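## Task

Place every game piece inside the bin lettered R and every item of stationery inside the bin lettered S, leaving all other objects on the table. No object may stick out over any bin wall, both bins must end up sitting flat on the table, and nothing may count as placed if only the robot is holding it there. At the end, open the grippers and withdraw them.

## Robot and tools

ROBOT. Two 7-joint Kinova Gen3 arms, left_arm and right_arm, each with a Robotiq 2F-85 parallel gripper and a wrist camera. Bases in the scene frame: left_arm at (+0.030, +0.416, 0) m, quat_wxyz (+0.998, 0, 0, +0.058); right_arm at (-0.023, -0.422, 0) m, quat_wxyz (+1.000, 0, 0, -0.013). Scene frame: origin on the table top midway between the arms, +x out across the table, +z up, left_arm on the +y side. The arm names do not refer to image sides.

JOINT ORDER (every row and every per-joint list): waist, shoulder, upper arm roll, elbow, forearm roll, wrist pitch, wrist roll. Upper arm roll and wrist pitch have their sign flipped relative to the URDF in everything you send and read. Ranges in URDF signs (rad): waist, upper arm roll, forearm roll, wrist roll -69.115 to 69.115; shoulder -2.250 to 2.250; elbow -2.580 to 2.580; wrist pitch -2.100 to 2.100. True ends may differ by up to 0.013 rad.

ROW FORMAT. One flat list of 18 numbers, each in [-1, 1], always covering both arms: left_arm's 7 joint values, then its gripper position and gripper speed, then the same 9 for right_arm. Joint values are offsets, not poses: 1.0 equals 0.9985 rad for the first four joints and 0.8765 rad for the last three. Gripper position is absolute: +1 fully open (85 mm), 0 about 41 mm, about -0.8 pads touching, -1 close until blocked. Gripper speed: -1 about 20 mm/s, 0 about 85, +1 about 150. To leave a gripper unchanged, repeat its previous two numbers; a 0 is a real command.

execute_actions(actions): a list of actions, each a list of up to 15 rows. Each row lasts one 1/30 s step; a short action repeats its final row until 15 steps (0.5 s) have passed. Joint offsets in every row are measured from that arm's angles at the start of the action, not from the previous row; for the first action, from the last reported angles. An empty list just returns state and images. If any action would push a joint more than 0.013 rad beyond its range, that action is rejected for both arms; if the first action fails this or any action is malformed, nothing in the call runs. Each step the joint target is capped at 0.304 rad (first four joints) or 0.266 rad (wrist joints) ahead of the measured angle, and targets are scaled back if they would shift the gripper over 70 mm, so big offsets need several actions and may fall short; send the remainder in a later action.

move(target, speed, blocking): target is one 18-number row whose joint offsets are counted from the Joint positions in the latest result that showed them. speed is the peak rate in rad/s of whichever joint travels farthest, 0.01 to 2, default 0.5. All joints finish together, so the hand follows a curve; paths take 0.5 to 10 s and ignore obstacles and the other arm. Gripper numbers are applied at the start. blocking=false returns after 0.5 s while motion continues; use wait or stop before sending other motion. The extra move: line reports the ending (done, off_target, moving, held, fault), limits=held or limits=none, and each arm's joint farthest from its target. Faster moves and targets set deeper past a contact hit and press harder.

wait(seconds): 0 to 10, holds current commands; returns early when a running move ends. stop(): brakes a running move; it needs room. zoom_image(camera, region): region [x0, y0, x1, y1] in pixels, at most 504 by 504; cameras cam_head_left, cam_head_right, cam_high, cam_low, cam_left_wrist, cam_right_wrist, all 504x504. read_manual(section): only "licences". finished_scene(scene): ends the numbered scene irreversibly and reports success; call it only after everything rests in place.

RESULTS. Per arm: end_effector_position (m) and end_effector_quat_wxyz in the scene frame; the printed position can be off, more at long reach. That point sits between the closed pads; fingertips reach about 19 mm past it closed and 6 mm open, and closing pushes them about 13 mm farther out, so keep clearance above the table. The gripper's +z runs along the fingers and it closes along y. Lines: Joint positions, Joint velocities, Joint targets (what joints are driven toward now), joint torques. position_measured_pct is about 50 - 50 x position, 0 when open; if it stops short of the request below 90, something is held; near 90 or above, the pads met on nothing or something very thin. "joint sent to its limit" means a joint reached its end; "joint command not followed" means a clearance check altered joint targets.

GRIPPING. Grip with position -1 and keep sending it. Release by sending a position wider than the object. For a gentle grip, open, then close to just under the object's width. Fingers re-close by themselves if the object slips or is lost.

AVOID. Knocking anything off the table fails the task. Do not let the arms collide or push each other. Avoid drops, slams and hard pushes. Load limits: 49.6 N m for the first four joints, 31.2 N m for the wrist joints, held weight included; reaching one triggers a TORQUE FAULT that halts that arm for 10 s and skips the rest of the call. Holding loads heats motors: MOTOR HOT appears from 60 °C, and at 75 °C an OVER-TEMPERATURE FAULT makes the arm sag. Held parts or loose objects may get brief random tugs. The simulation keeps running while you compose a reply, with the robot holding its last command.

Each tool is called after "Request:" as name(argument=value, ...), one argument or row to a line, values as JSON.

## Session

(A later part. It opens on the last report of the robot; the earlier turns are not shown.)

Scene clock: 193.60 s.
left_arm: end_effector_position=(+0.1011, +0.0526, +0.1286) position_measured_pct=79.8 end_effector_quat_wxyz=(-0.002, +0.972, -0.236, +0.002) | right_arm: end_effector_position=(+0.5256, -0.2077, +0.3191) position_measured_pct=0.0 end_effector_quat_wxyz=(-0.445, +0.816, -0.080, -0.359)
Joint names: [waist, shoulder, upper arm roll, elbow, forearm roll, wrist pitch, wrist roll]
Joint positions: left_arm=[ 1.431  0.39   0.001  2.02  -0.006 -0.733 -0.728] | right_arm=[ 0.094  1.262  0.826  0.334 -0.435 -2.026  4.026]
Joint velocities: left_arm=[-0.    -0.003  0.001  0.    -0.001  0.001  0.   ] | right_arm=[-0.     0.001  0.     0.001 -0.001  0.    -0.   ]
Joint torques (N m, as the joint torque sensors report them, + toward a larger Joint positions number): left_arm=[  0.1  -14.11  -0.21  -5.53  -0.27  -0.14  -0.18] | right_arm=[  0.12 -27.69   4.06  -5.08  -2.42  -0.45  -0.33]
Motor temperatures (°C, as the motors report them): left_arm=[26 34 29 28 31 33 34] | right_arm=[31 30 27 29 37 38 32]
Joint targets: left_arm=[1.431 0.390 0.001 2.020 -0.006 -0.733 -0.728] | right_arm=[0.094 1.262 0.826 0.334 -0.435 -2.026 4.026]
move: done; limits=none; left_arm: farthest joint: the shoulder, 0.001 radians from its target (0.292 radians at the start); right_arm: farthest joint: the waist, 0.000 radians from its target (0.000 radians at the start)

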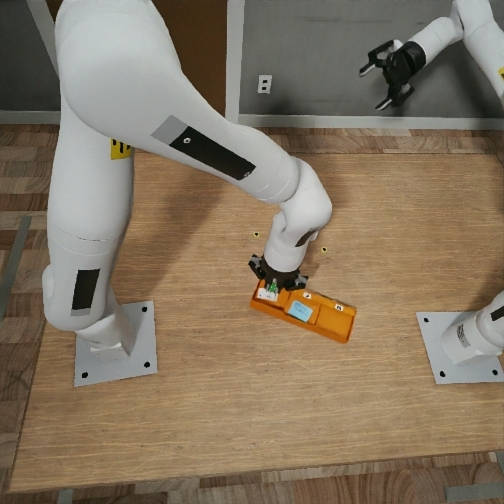

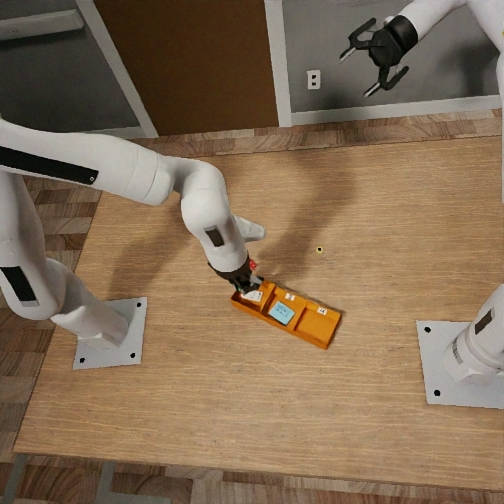

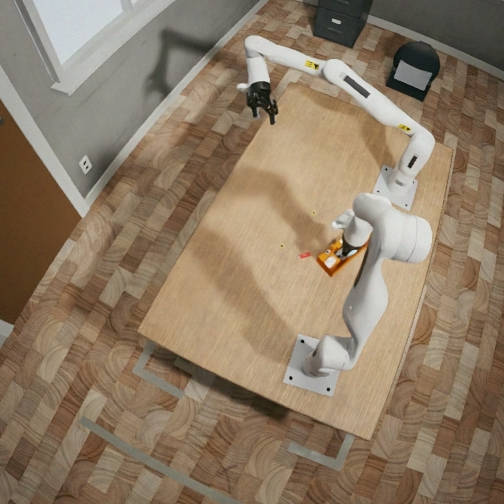

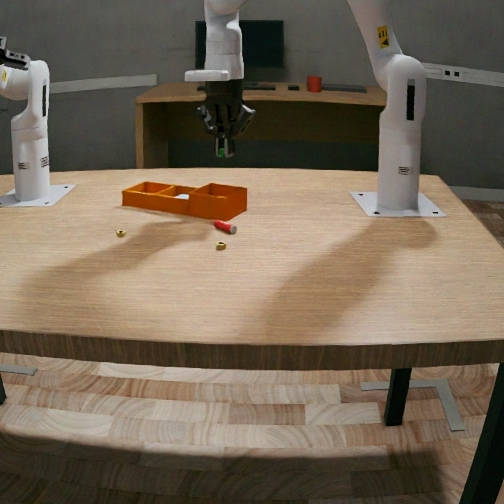

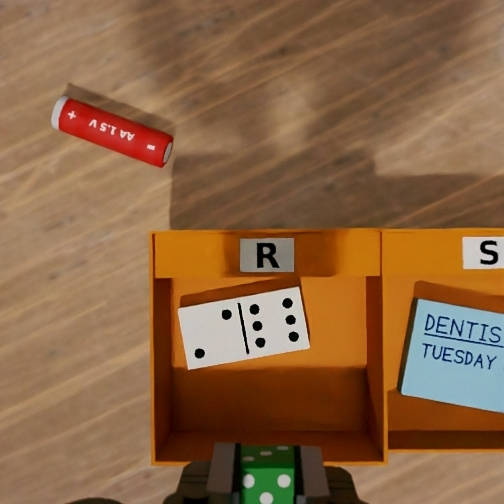

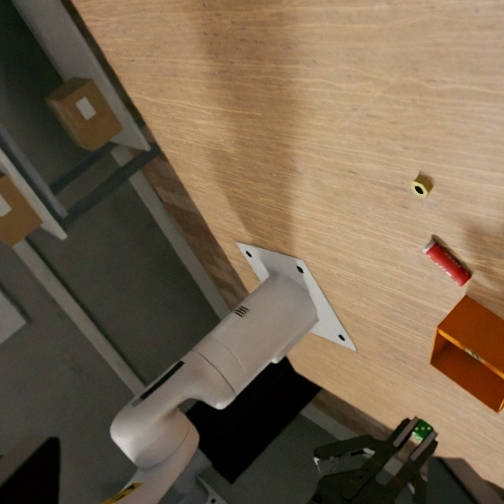

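Battery confirmed. Descend and release.

Request:
move(
  target=[0,0.175,0,0.079,0,0.291,0,-1,0.5, 0,0,0,0,0,0,0,1,0],
  speed=0.3,
)

Request:
move(
  target=[0,0,0,0,0,0,0,-0.3,0, 0,0,0,0,0,0,0,1,0],
)

Request:
move(
  target=[0,-0.175,0,-0.079,0,-0.291,0,-0.3,0, 0,0,0,0,0,0,0,1,0],
  speed=0.5,
)

Scene clock: 198.87 s.
left_arm: end_effector_position=(+0.1009, +0.0522, +0.0498) position_measured_pct=79.8 end_effector_quat_wxyz=(-0.001, +0.972, -0.236, +0.001) | right_arm: end_effector_position=(+0.5256, -0.2077, +0.3191) position_measured_pct=0.0 end_effector_quat_wxyz=(-0.445, +0.816, -0.080, -0.359)
Joint names: [waist, shoulder, upper arm roll, elbow, forearm roll, wrist pitch, wrist roll]
Joint positions: left_arm=[ 1.431  0.565  0.001  2.099 -0.006 -0.478 -0.728] | right_arm=[ 0.094  1.262  0.826  0.334 -0.435 -2.026  4.026]
Joint velocities: left_arm=[0.001 0.003 0.    0.    0.    0.001 0.   ] | right_arm=[-0.    -0.001 -0.     0.001  0.002  0.001 -0.   ]
Joint torques (N m, as the joint torque sensors report them, + toward a larger Joint positions number): left_arm=[  0.17 -15.07  -0.22  -3.77  -0.23  -0.11  -0.15] | right_arm=[  0.1  -27.68   4.18  -5.15  -2.51  -0.47  -0.36]
Motor temperatures (°C, as the motors report them): left_arm=[26 34 29 28 31 33 34] | right_arm=[31 30 27 29 37 38 32]
Joint targets: left_arm=[1.431 0.565 0.001 2.099 -0.006 -0.478 -0.728] | right_arm=[0.094 1.262 0.826 0.334 -0.435 -2.026 4.026]
move: done; limits=none; left_arm: farthest joint: the waist, 0.000 radians from its target (0.000 radians at the start); right_arm: farthest joint: the waist, 0.000 radians from its target (0.000 radians at the start)

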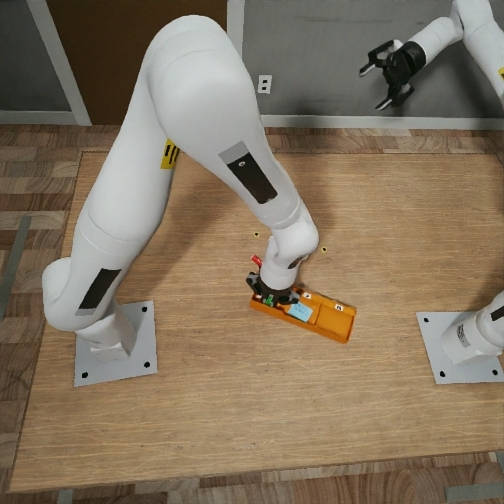

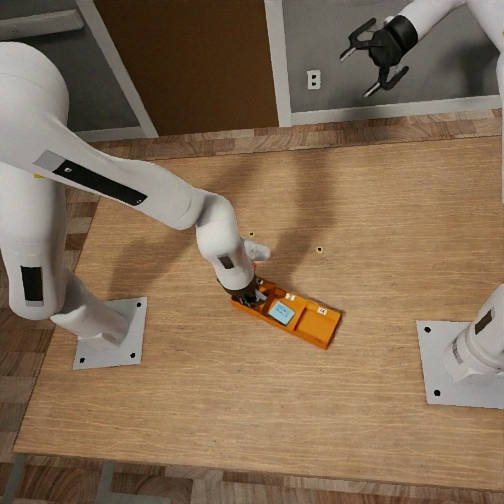

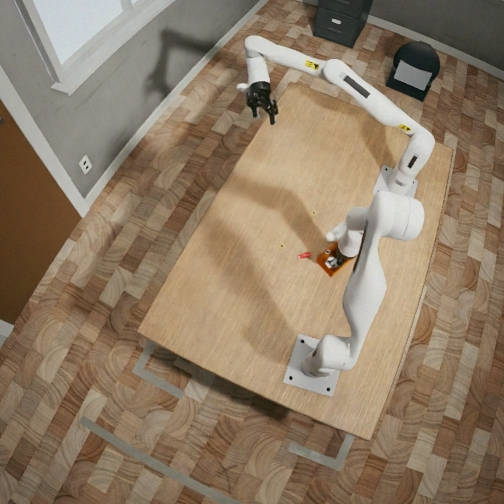

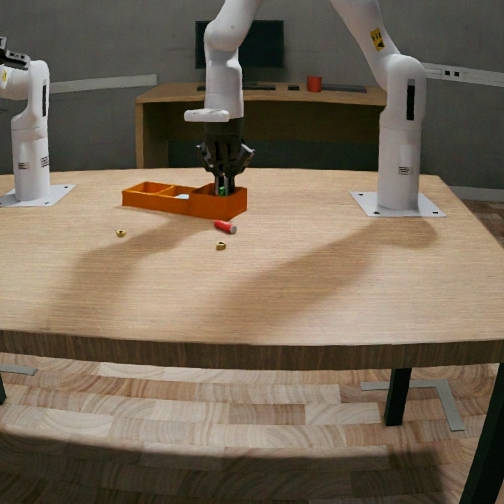

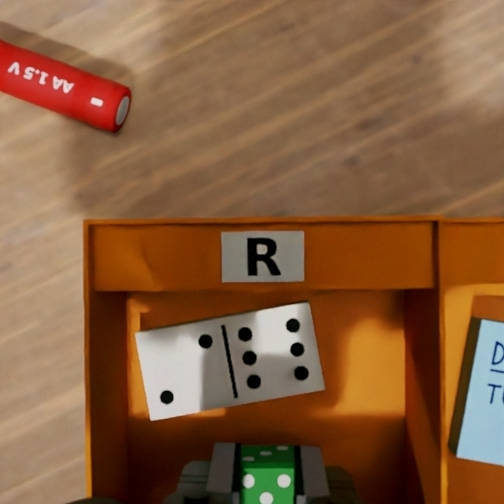

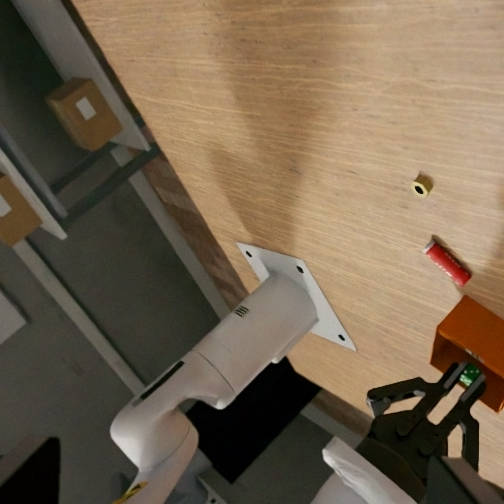

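Scene clock: 199.40 s.
left_arm: end_effector_position=(+0.1009, +0.0522, +0.0498) position_measured_pct=65.1 end_effector_quat_wxyz=(-0.001, +0.972, -0.236, +0.001) | right_arm: end_effector_position=(+0.5256, -0.2077, +0.3191) position_measured_pct=0.0 end_effector_quat_wxyz=(-0.445, +0.816, -0.080, -0.359)
Joint names: [waist, shoulder, upper arm roll, elbow, forearm roll, wrist pitch, wrist roll]
Joint positions: left_arm=[ 1.431  0.565  0.001  2.099 -0.006 -0.478 -0.728] | right_arm=[ 0.094  1.262  0.826  0.334 -0.435 -2.026  4.026]
Joint velocities: left_arm=[-0.    -0.001  0.001  0.    -0.    -0.     0.001] | right_arm=[-0.001 -0.001  0.    -0.002 -0.001  0.001 -0.   ]
Joint torques (N m, as the joint torque sensors report them, + toward a larger Joint positions number): left_arm=[  0.14 -15.22  -0.18  -3.7   -0.2   -0.17  -0.31] | right_arm=[  0.15 -27.67   4.18  -5.09  -2.39  -0.43  -0.39]
Motor temperatures (°C, as the motors report them): left_arm=[26 34 29 28 31 33 34] | right_arm=[31 30 27 29 37 38 32]
Joint targets: left_arm=[1.431 0.565 0.001 2.099 -0.006 -0.478 -0.728] | right_arm=[0.094 1.262 0.826 0.334 -0.435 -2.026 4.026]
move: done; limits=none; left_arm: farthest joint: the waist, 0.000 radians from its target (0.000 radians at the start); right_arm: farthest joint: the waist, 0.000 radians from its target (0.000 radians at the start)

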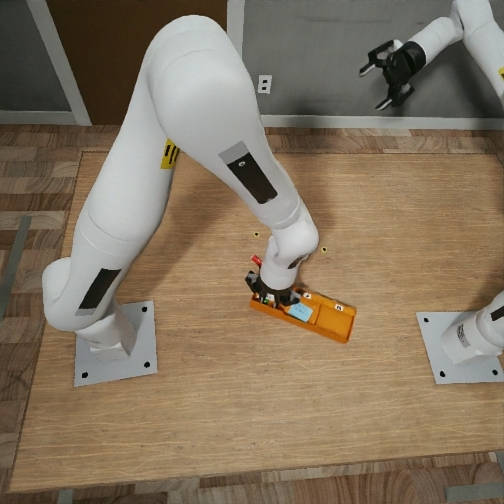

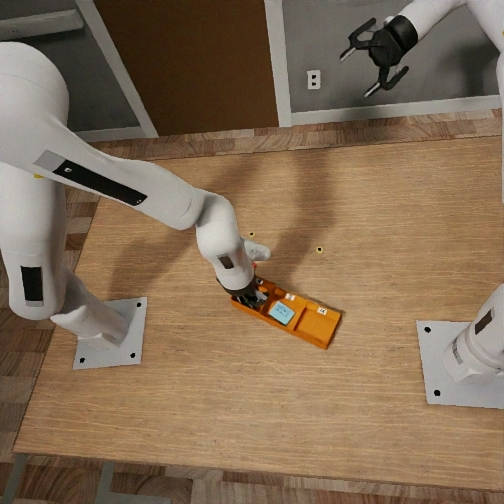

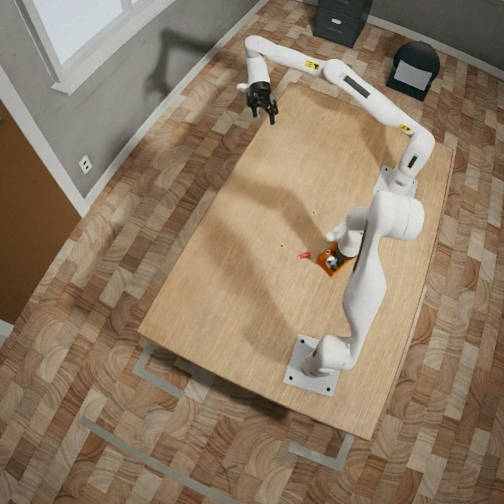

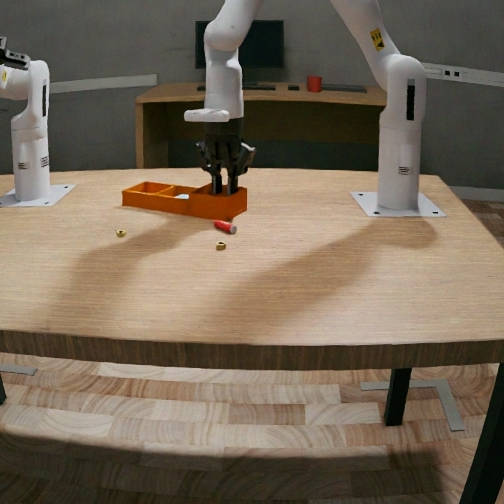

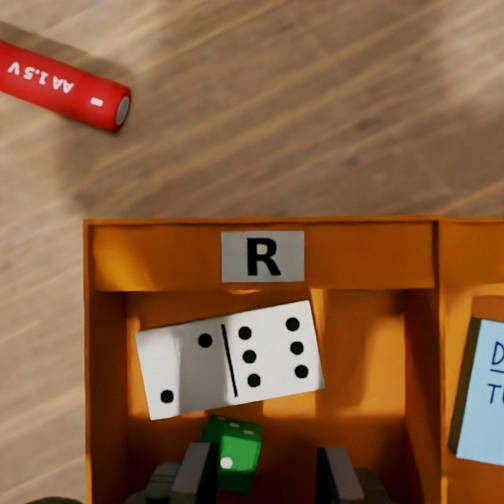

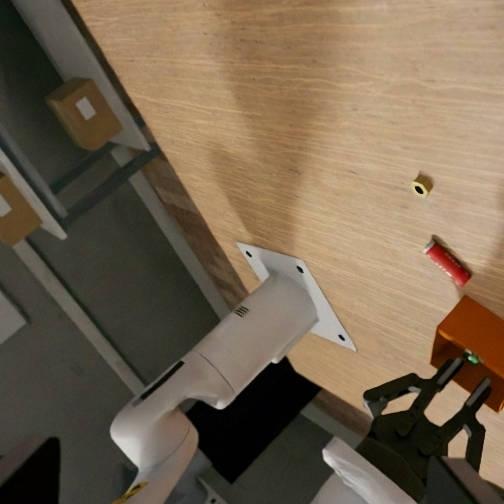

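Scene clock: 200.47 s.
left_arm: end_effector_position=(+0.1011, +0.0526, +0.1287) position_measured_pct=65.1 end_effector_quat_wxyz=(-0.002, +0.972, -0.236, +0.002) | right_arm: end_effector_position=(+0.5256, -0.2077, +0.3191) position_measured_pct=0.0 end_effector_quat_wxyz=(-0.445, +0.816, -0.080, -0.359)
Joint names: [waist, shoulder, upper arm roll, elbow, forearm roll, wrist pitch, wrist roll]
Joint positions: left_arm=[ 1.431  0.39   0.001  2.02  -0.006 -0.733 -0.728] | right_arm=[ 0.094  1.262  0.826  0.334 -0.435 -2.026  4.026]
Joint velocities: left_arm=[-0.001 -0.003 -0.001  0.    -0.001  0.    -0.   ] | right_arm=[-0.     0.001 -0.    -0.     0.001 -0.    -0.   ]
Joint torques (N m, as the joint torque sensors report them, + toward a larger Joint positions number): left_arm=[  0.17 -13.65  -0.1   -5.54  -0.22  -0.13  -0.26] | right_arm=[  0.06 -27.71   4.14  -5.24  -2.43  -0.43  -0.47]
Motor temperatures (°C, as the motors report them): left_arm=[26 34 29 28 31 33 34] | right_arm=[31 30 27 29 37 38 32]
Joint targets: left_arm=[1.431 0.390 0.001 2.020 -0.006 -0.733 -0.728] | right_arm=[0.094 1.262 0.826 0.334 -0.435 -2.026 4.026]
move: done; limits=none; left_arm: farthest joint: the waist, 0.000 radians from its target (0.000 radians at the start); right_arm: farthest joint: the waist, 0.000 radians from its target (0.000 radians at the start)

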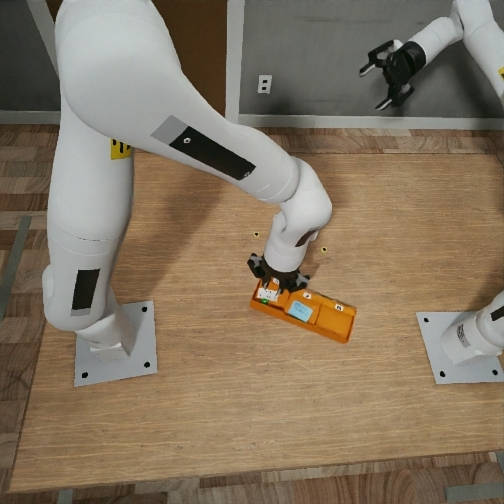

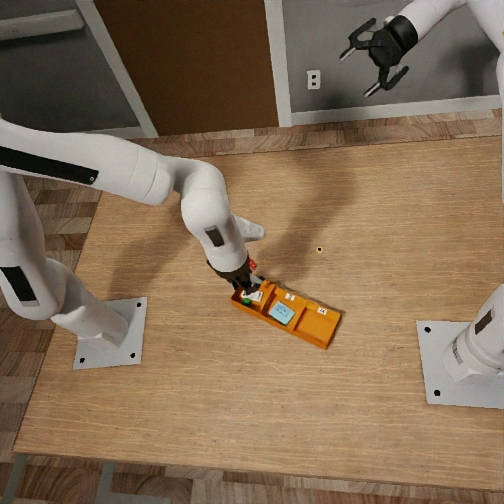

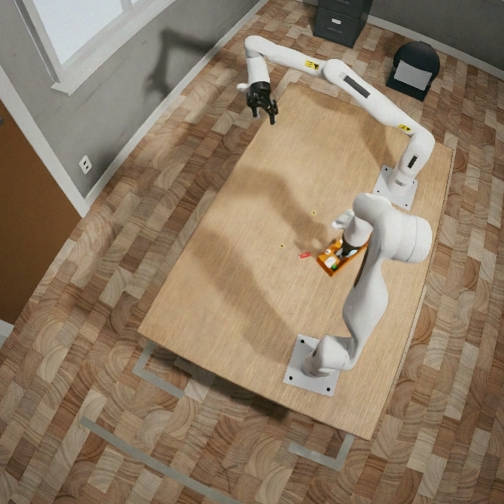

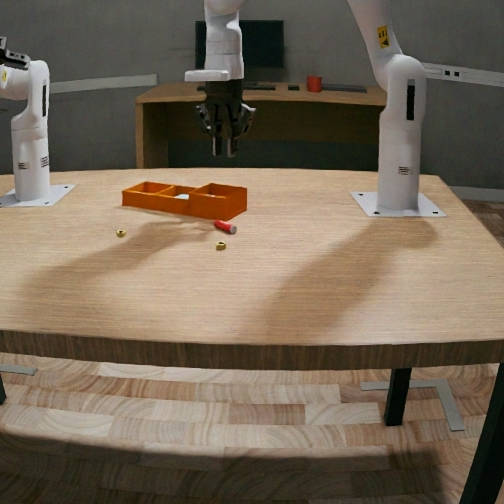

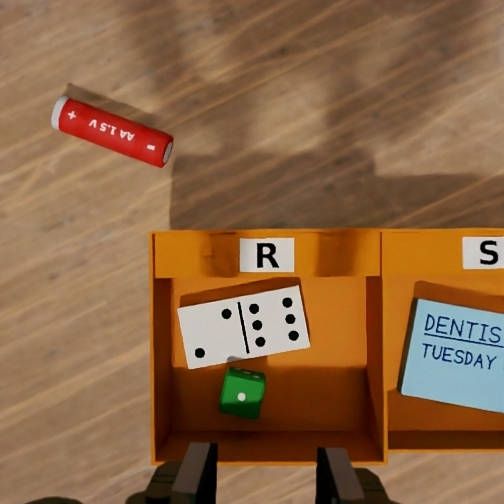

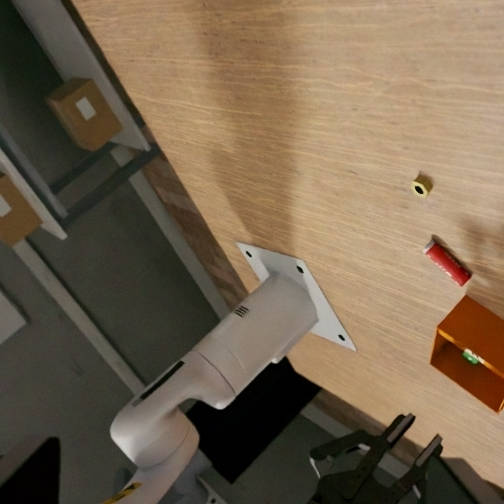

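Request:
move(
  target=[-0.7,-0.15,0,0,0,-0.17,0,-0.3,0, 0,0,0,0,0,0,0,1,0],
  speed=1,
)

Request:
finished_scene(
  scene=1,
)

Scene clock: 208.10 s.
left_arm: end_effector_position=(+0.2962, +0.1991, +0.1821) position_measured_pct=65.1 end_effector_quat_wxyz=(-0.002, +0.994, +0.111, +0.001) | right_arm: end_effector_position=(+0.5256, -0.2077, +0.3191) position_measured_pct=0.0 end_effector_quat_wxyz=(-0.445, +0.816, -0.080, -0.359)
Joint names: [waist, shoulder, upper arm roll, elbow, forearm roll, wrist pitch, wrist roll]
Joint positions: left_arm=[ 0.732  0.24   0.001  2.02  -0.006 -0.882 -0.728] | right_arm=[ 0.094  1.262  0.826  0.334 -0.435 -2.026  4.026]
Joint velocities: left_arm=[-0.003 -0.002 -0.001 -0.001 -0.     0.001 -0.   ] | right_arm=[ 0.001 -0.001 -0.    -0.001 -0.001  0.    -0.   ]
Joint torques (N m, as the joint torque sensors report them, + toward a larger Joint positions number): left_arm=[  0.15 -11.97  -0.11  -6.31  -0.17  -0.18  -0.19] | right_arm=[  0.1  -27.74   3.9   -5.14  -2.43  -0.44  -0.41]
Motor temperatures (°C, as the motors report them): left_arm=[26 34 29 28 31 33 34] | right_arm=[31 30 27 29 37 38 32]
Joint targets: left_arm=[0.732 0.240 0.001 2.020 -0.006 -0.882 -0.728] | right_arm=[0.094 1.262 0.826 0.334 -0.435 -2.026 4.026]
move: done; limits=none; left_arm: farthest joint: the waist, 0.000 radians from its target (0.699 radians at the start); right_arm: farthest joint: the waist, 0.000 radians from its target (0.000 radians at the start)

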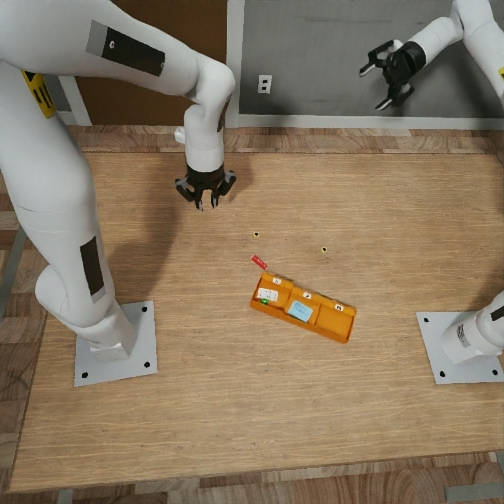

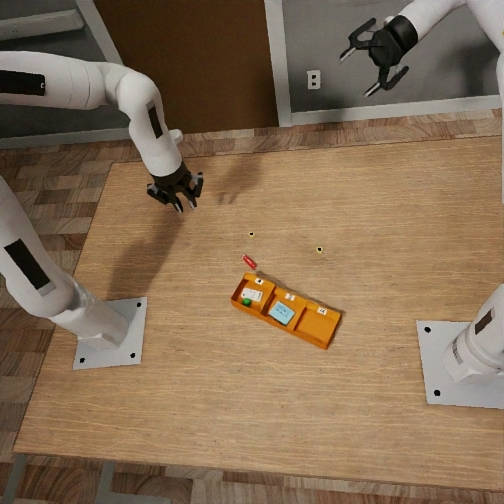

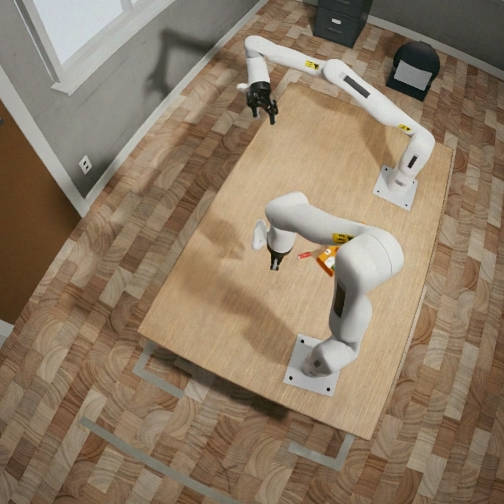

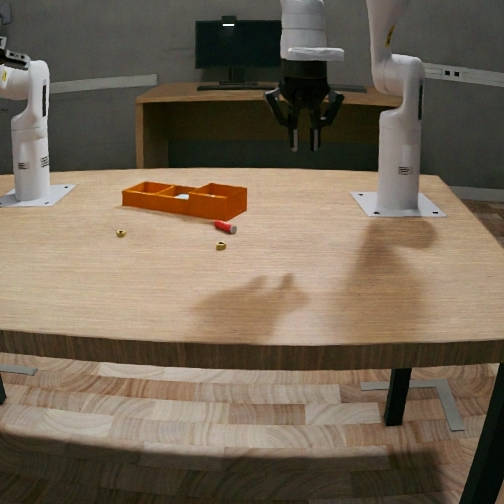

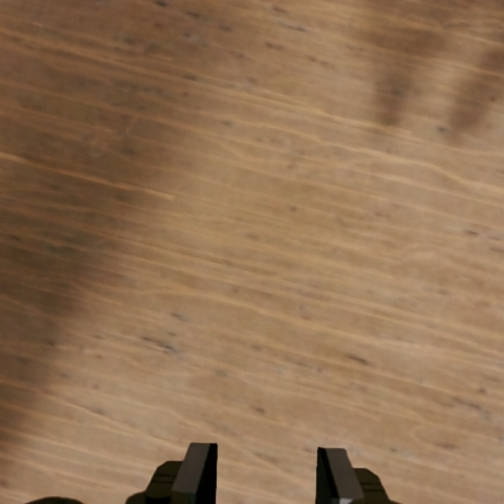

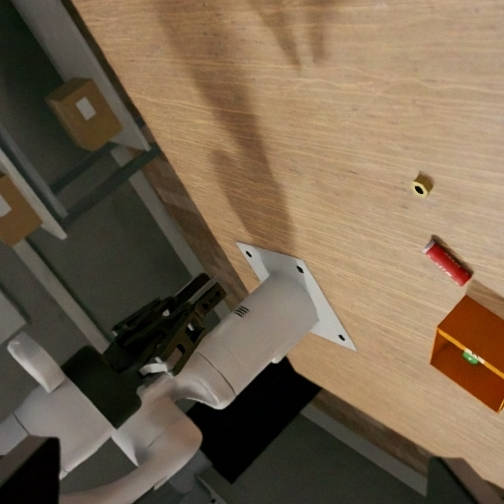

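The scene is finished: the task was done.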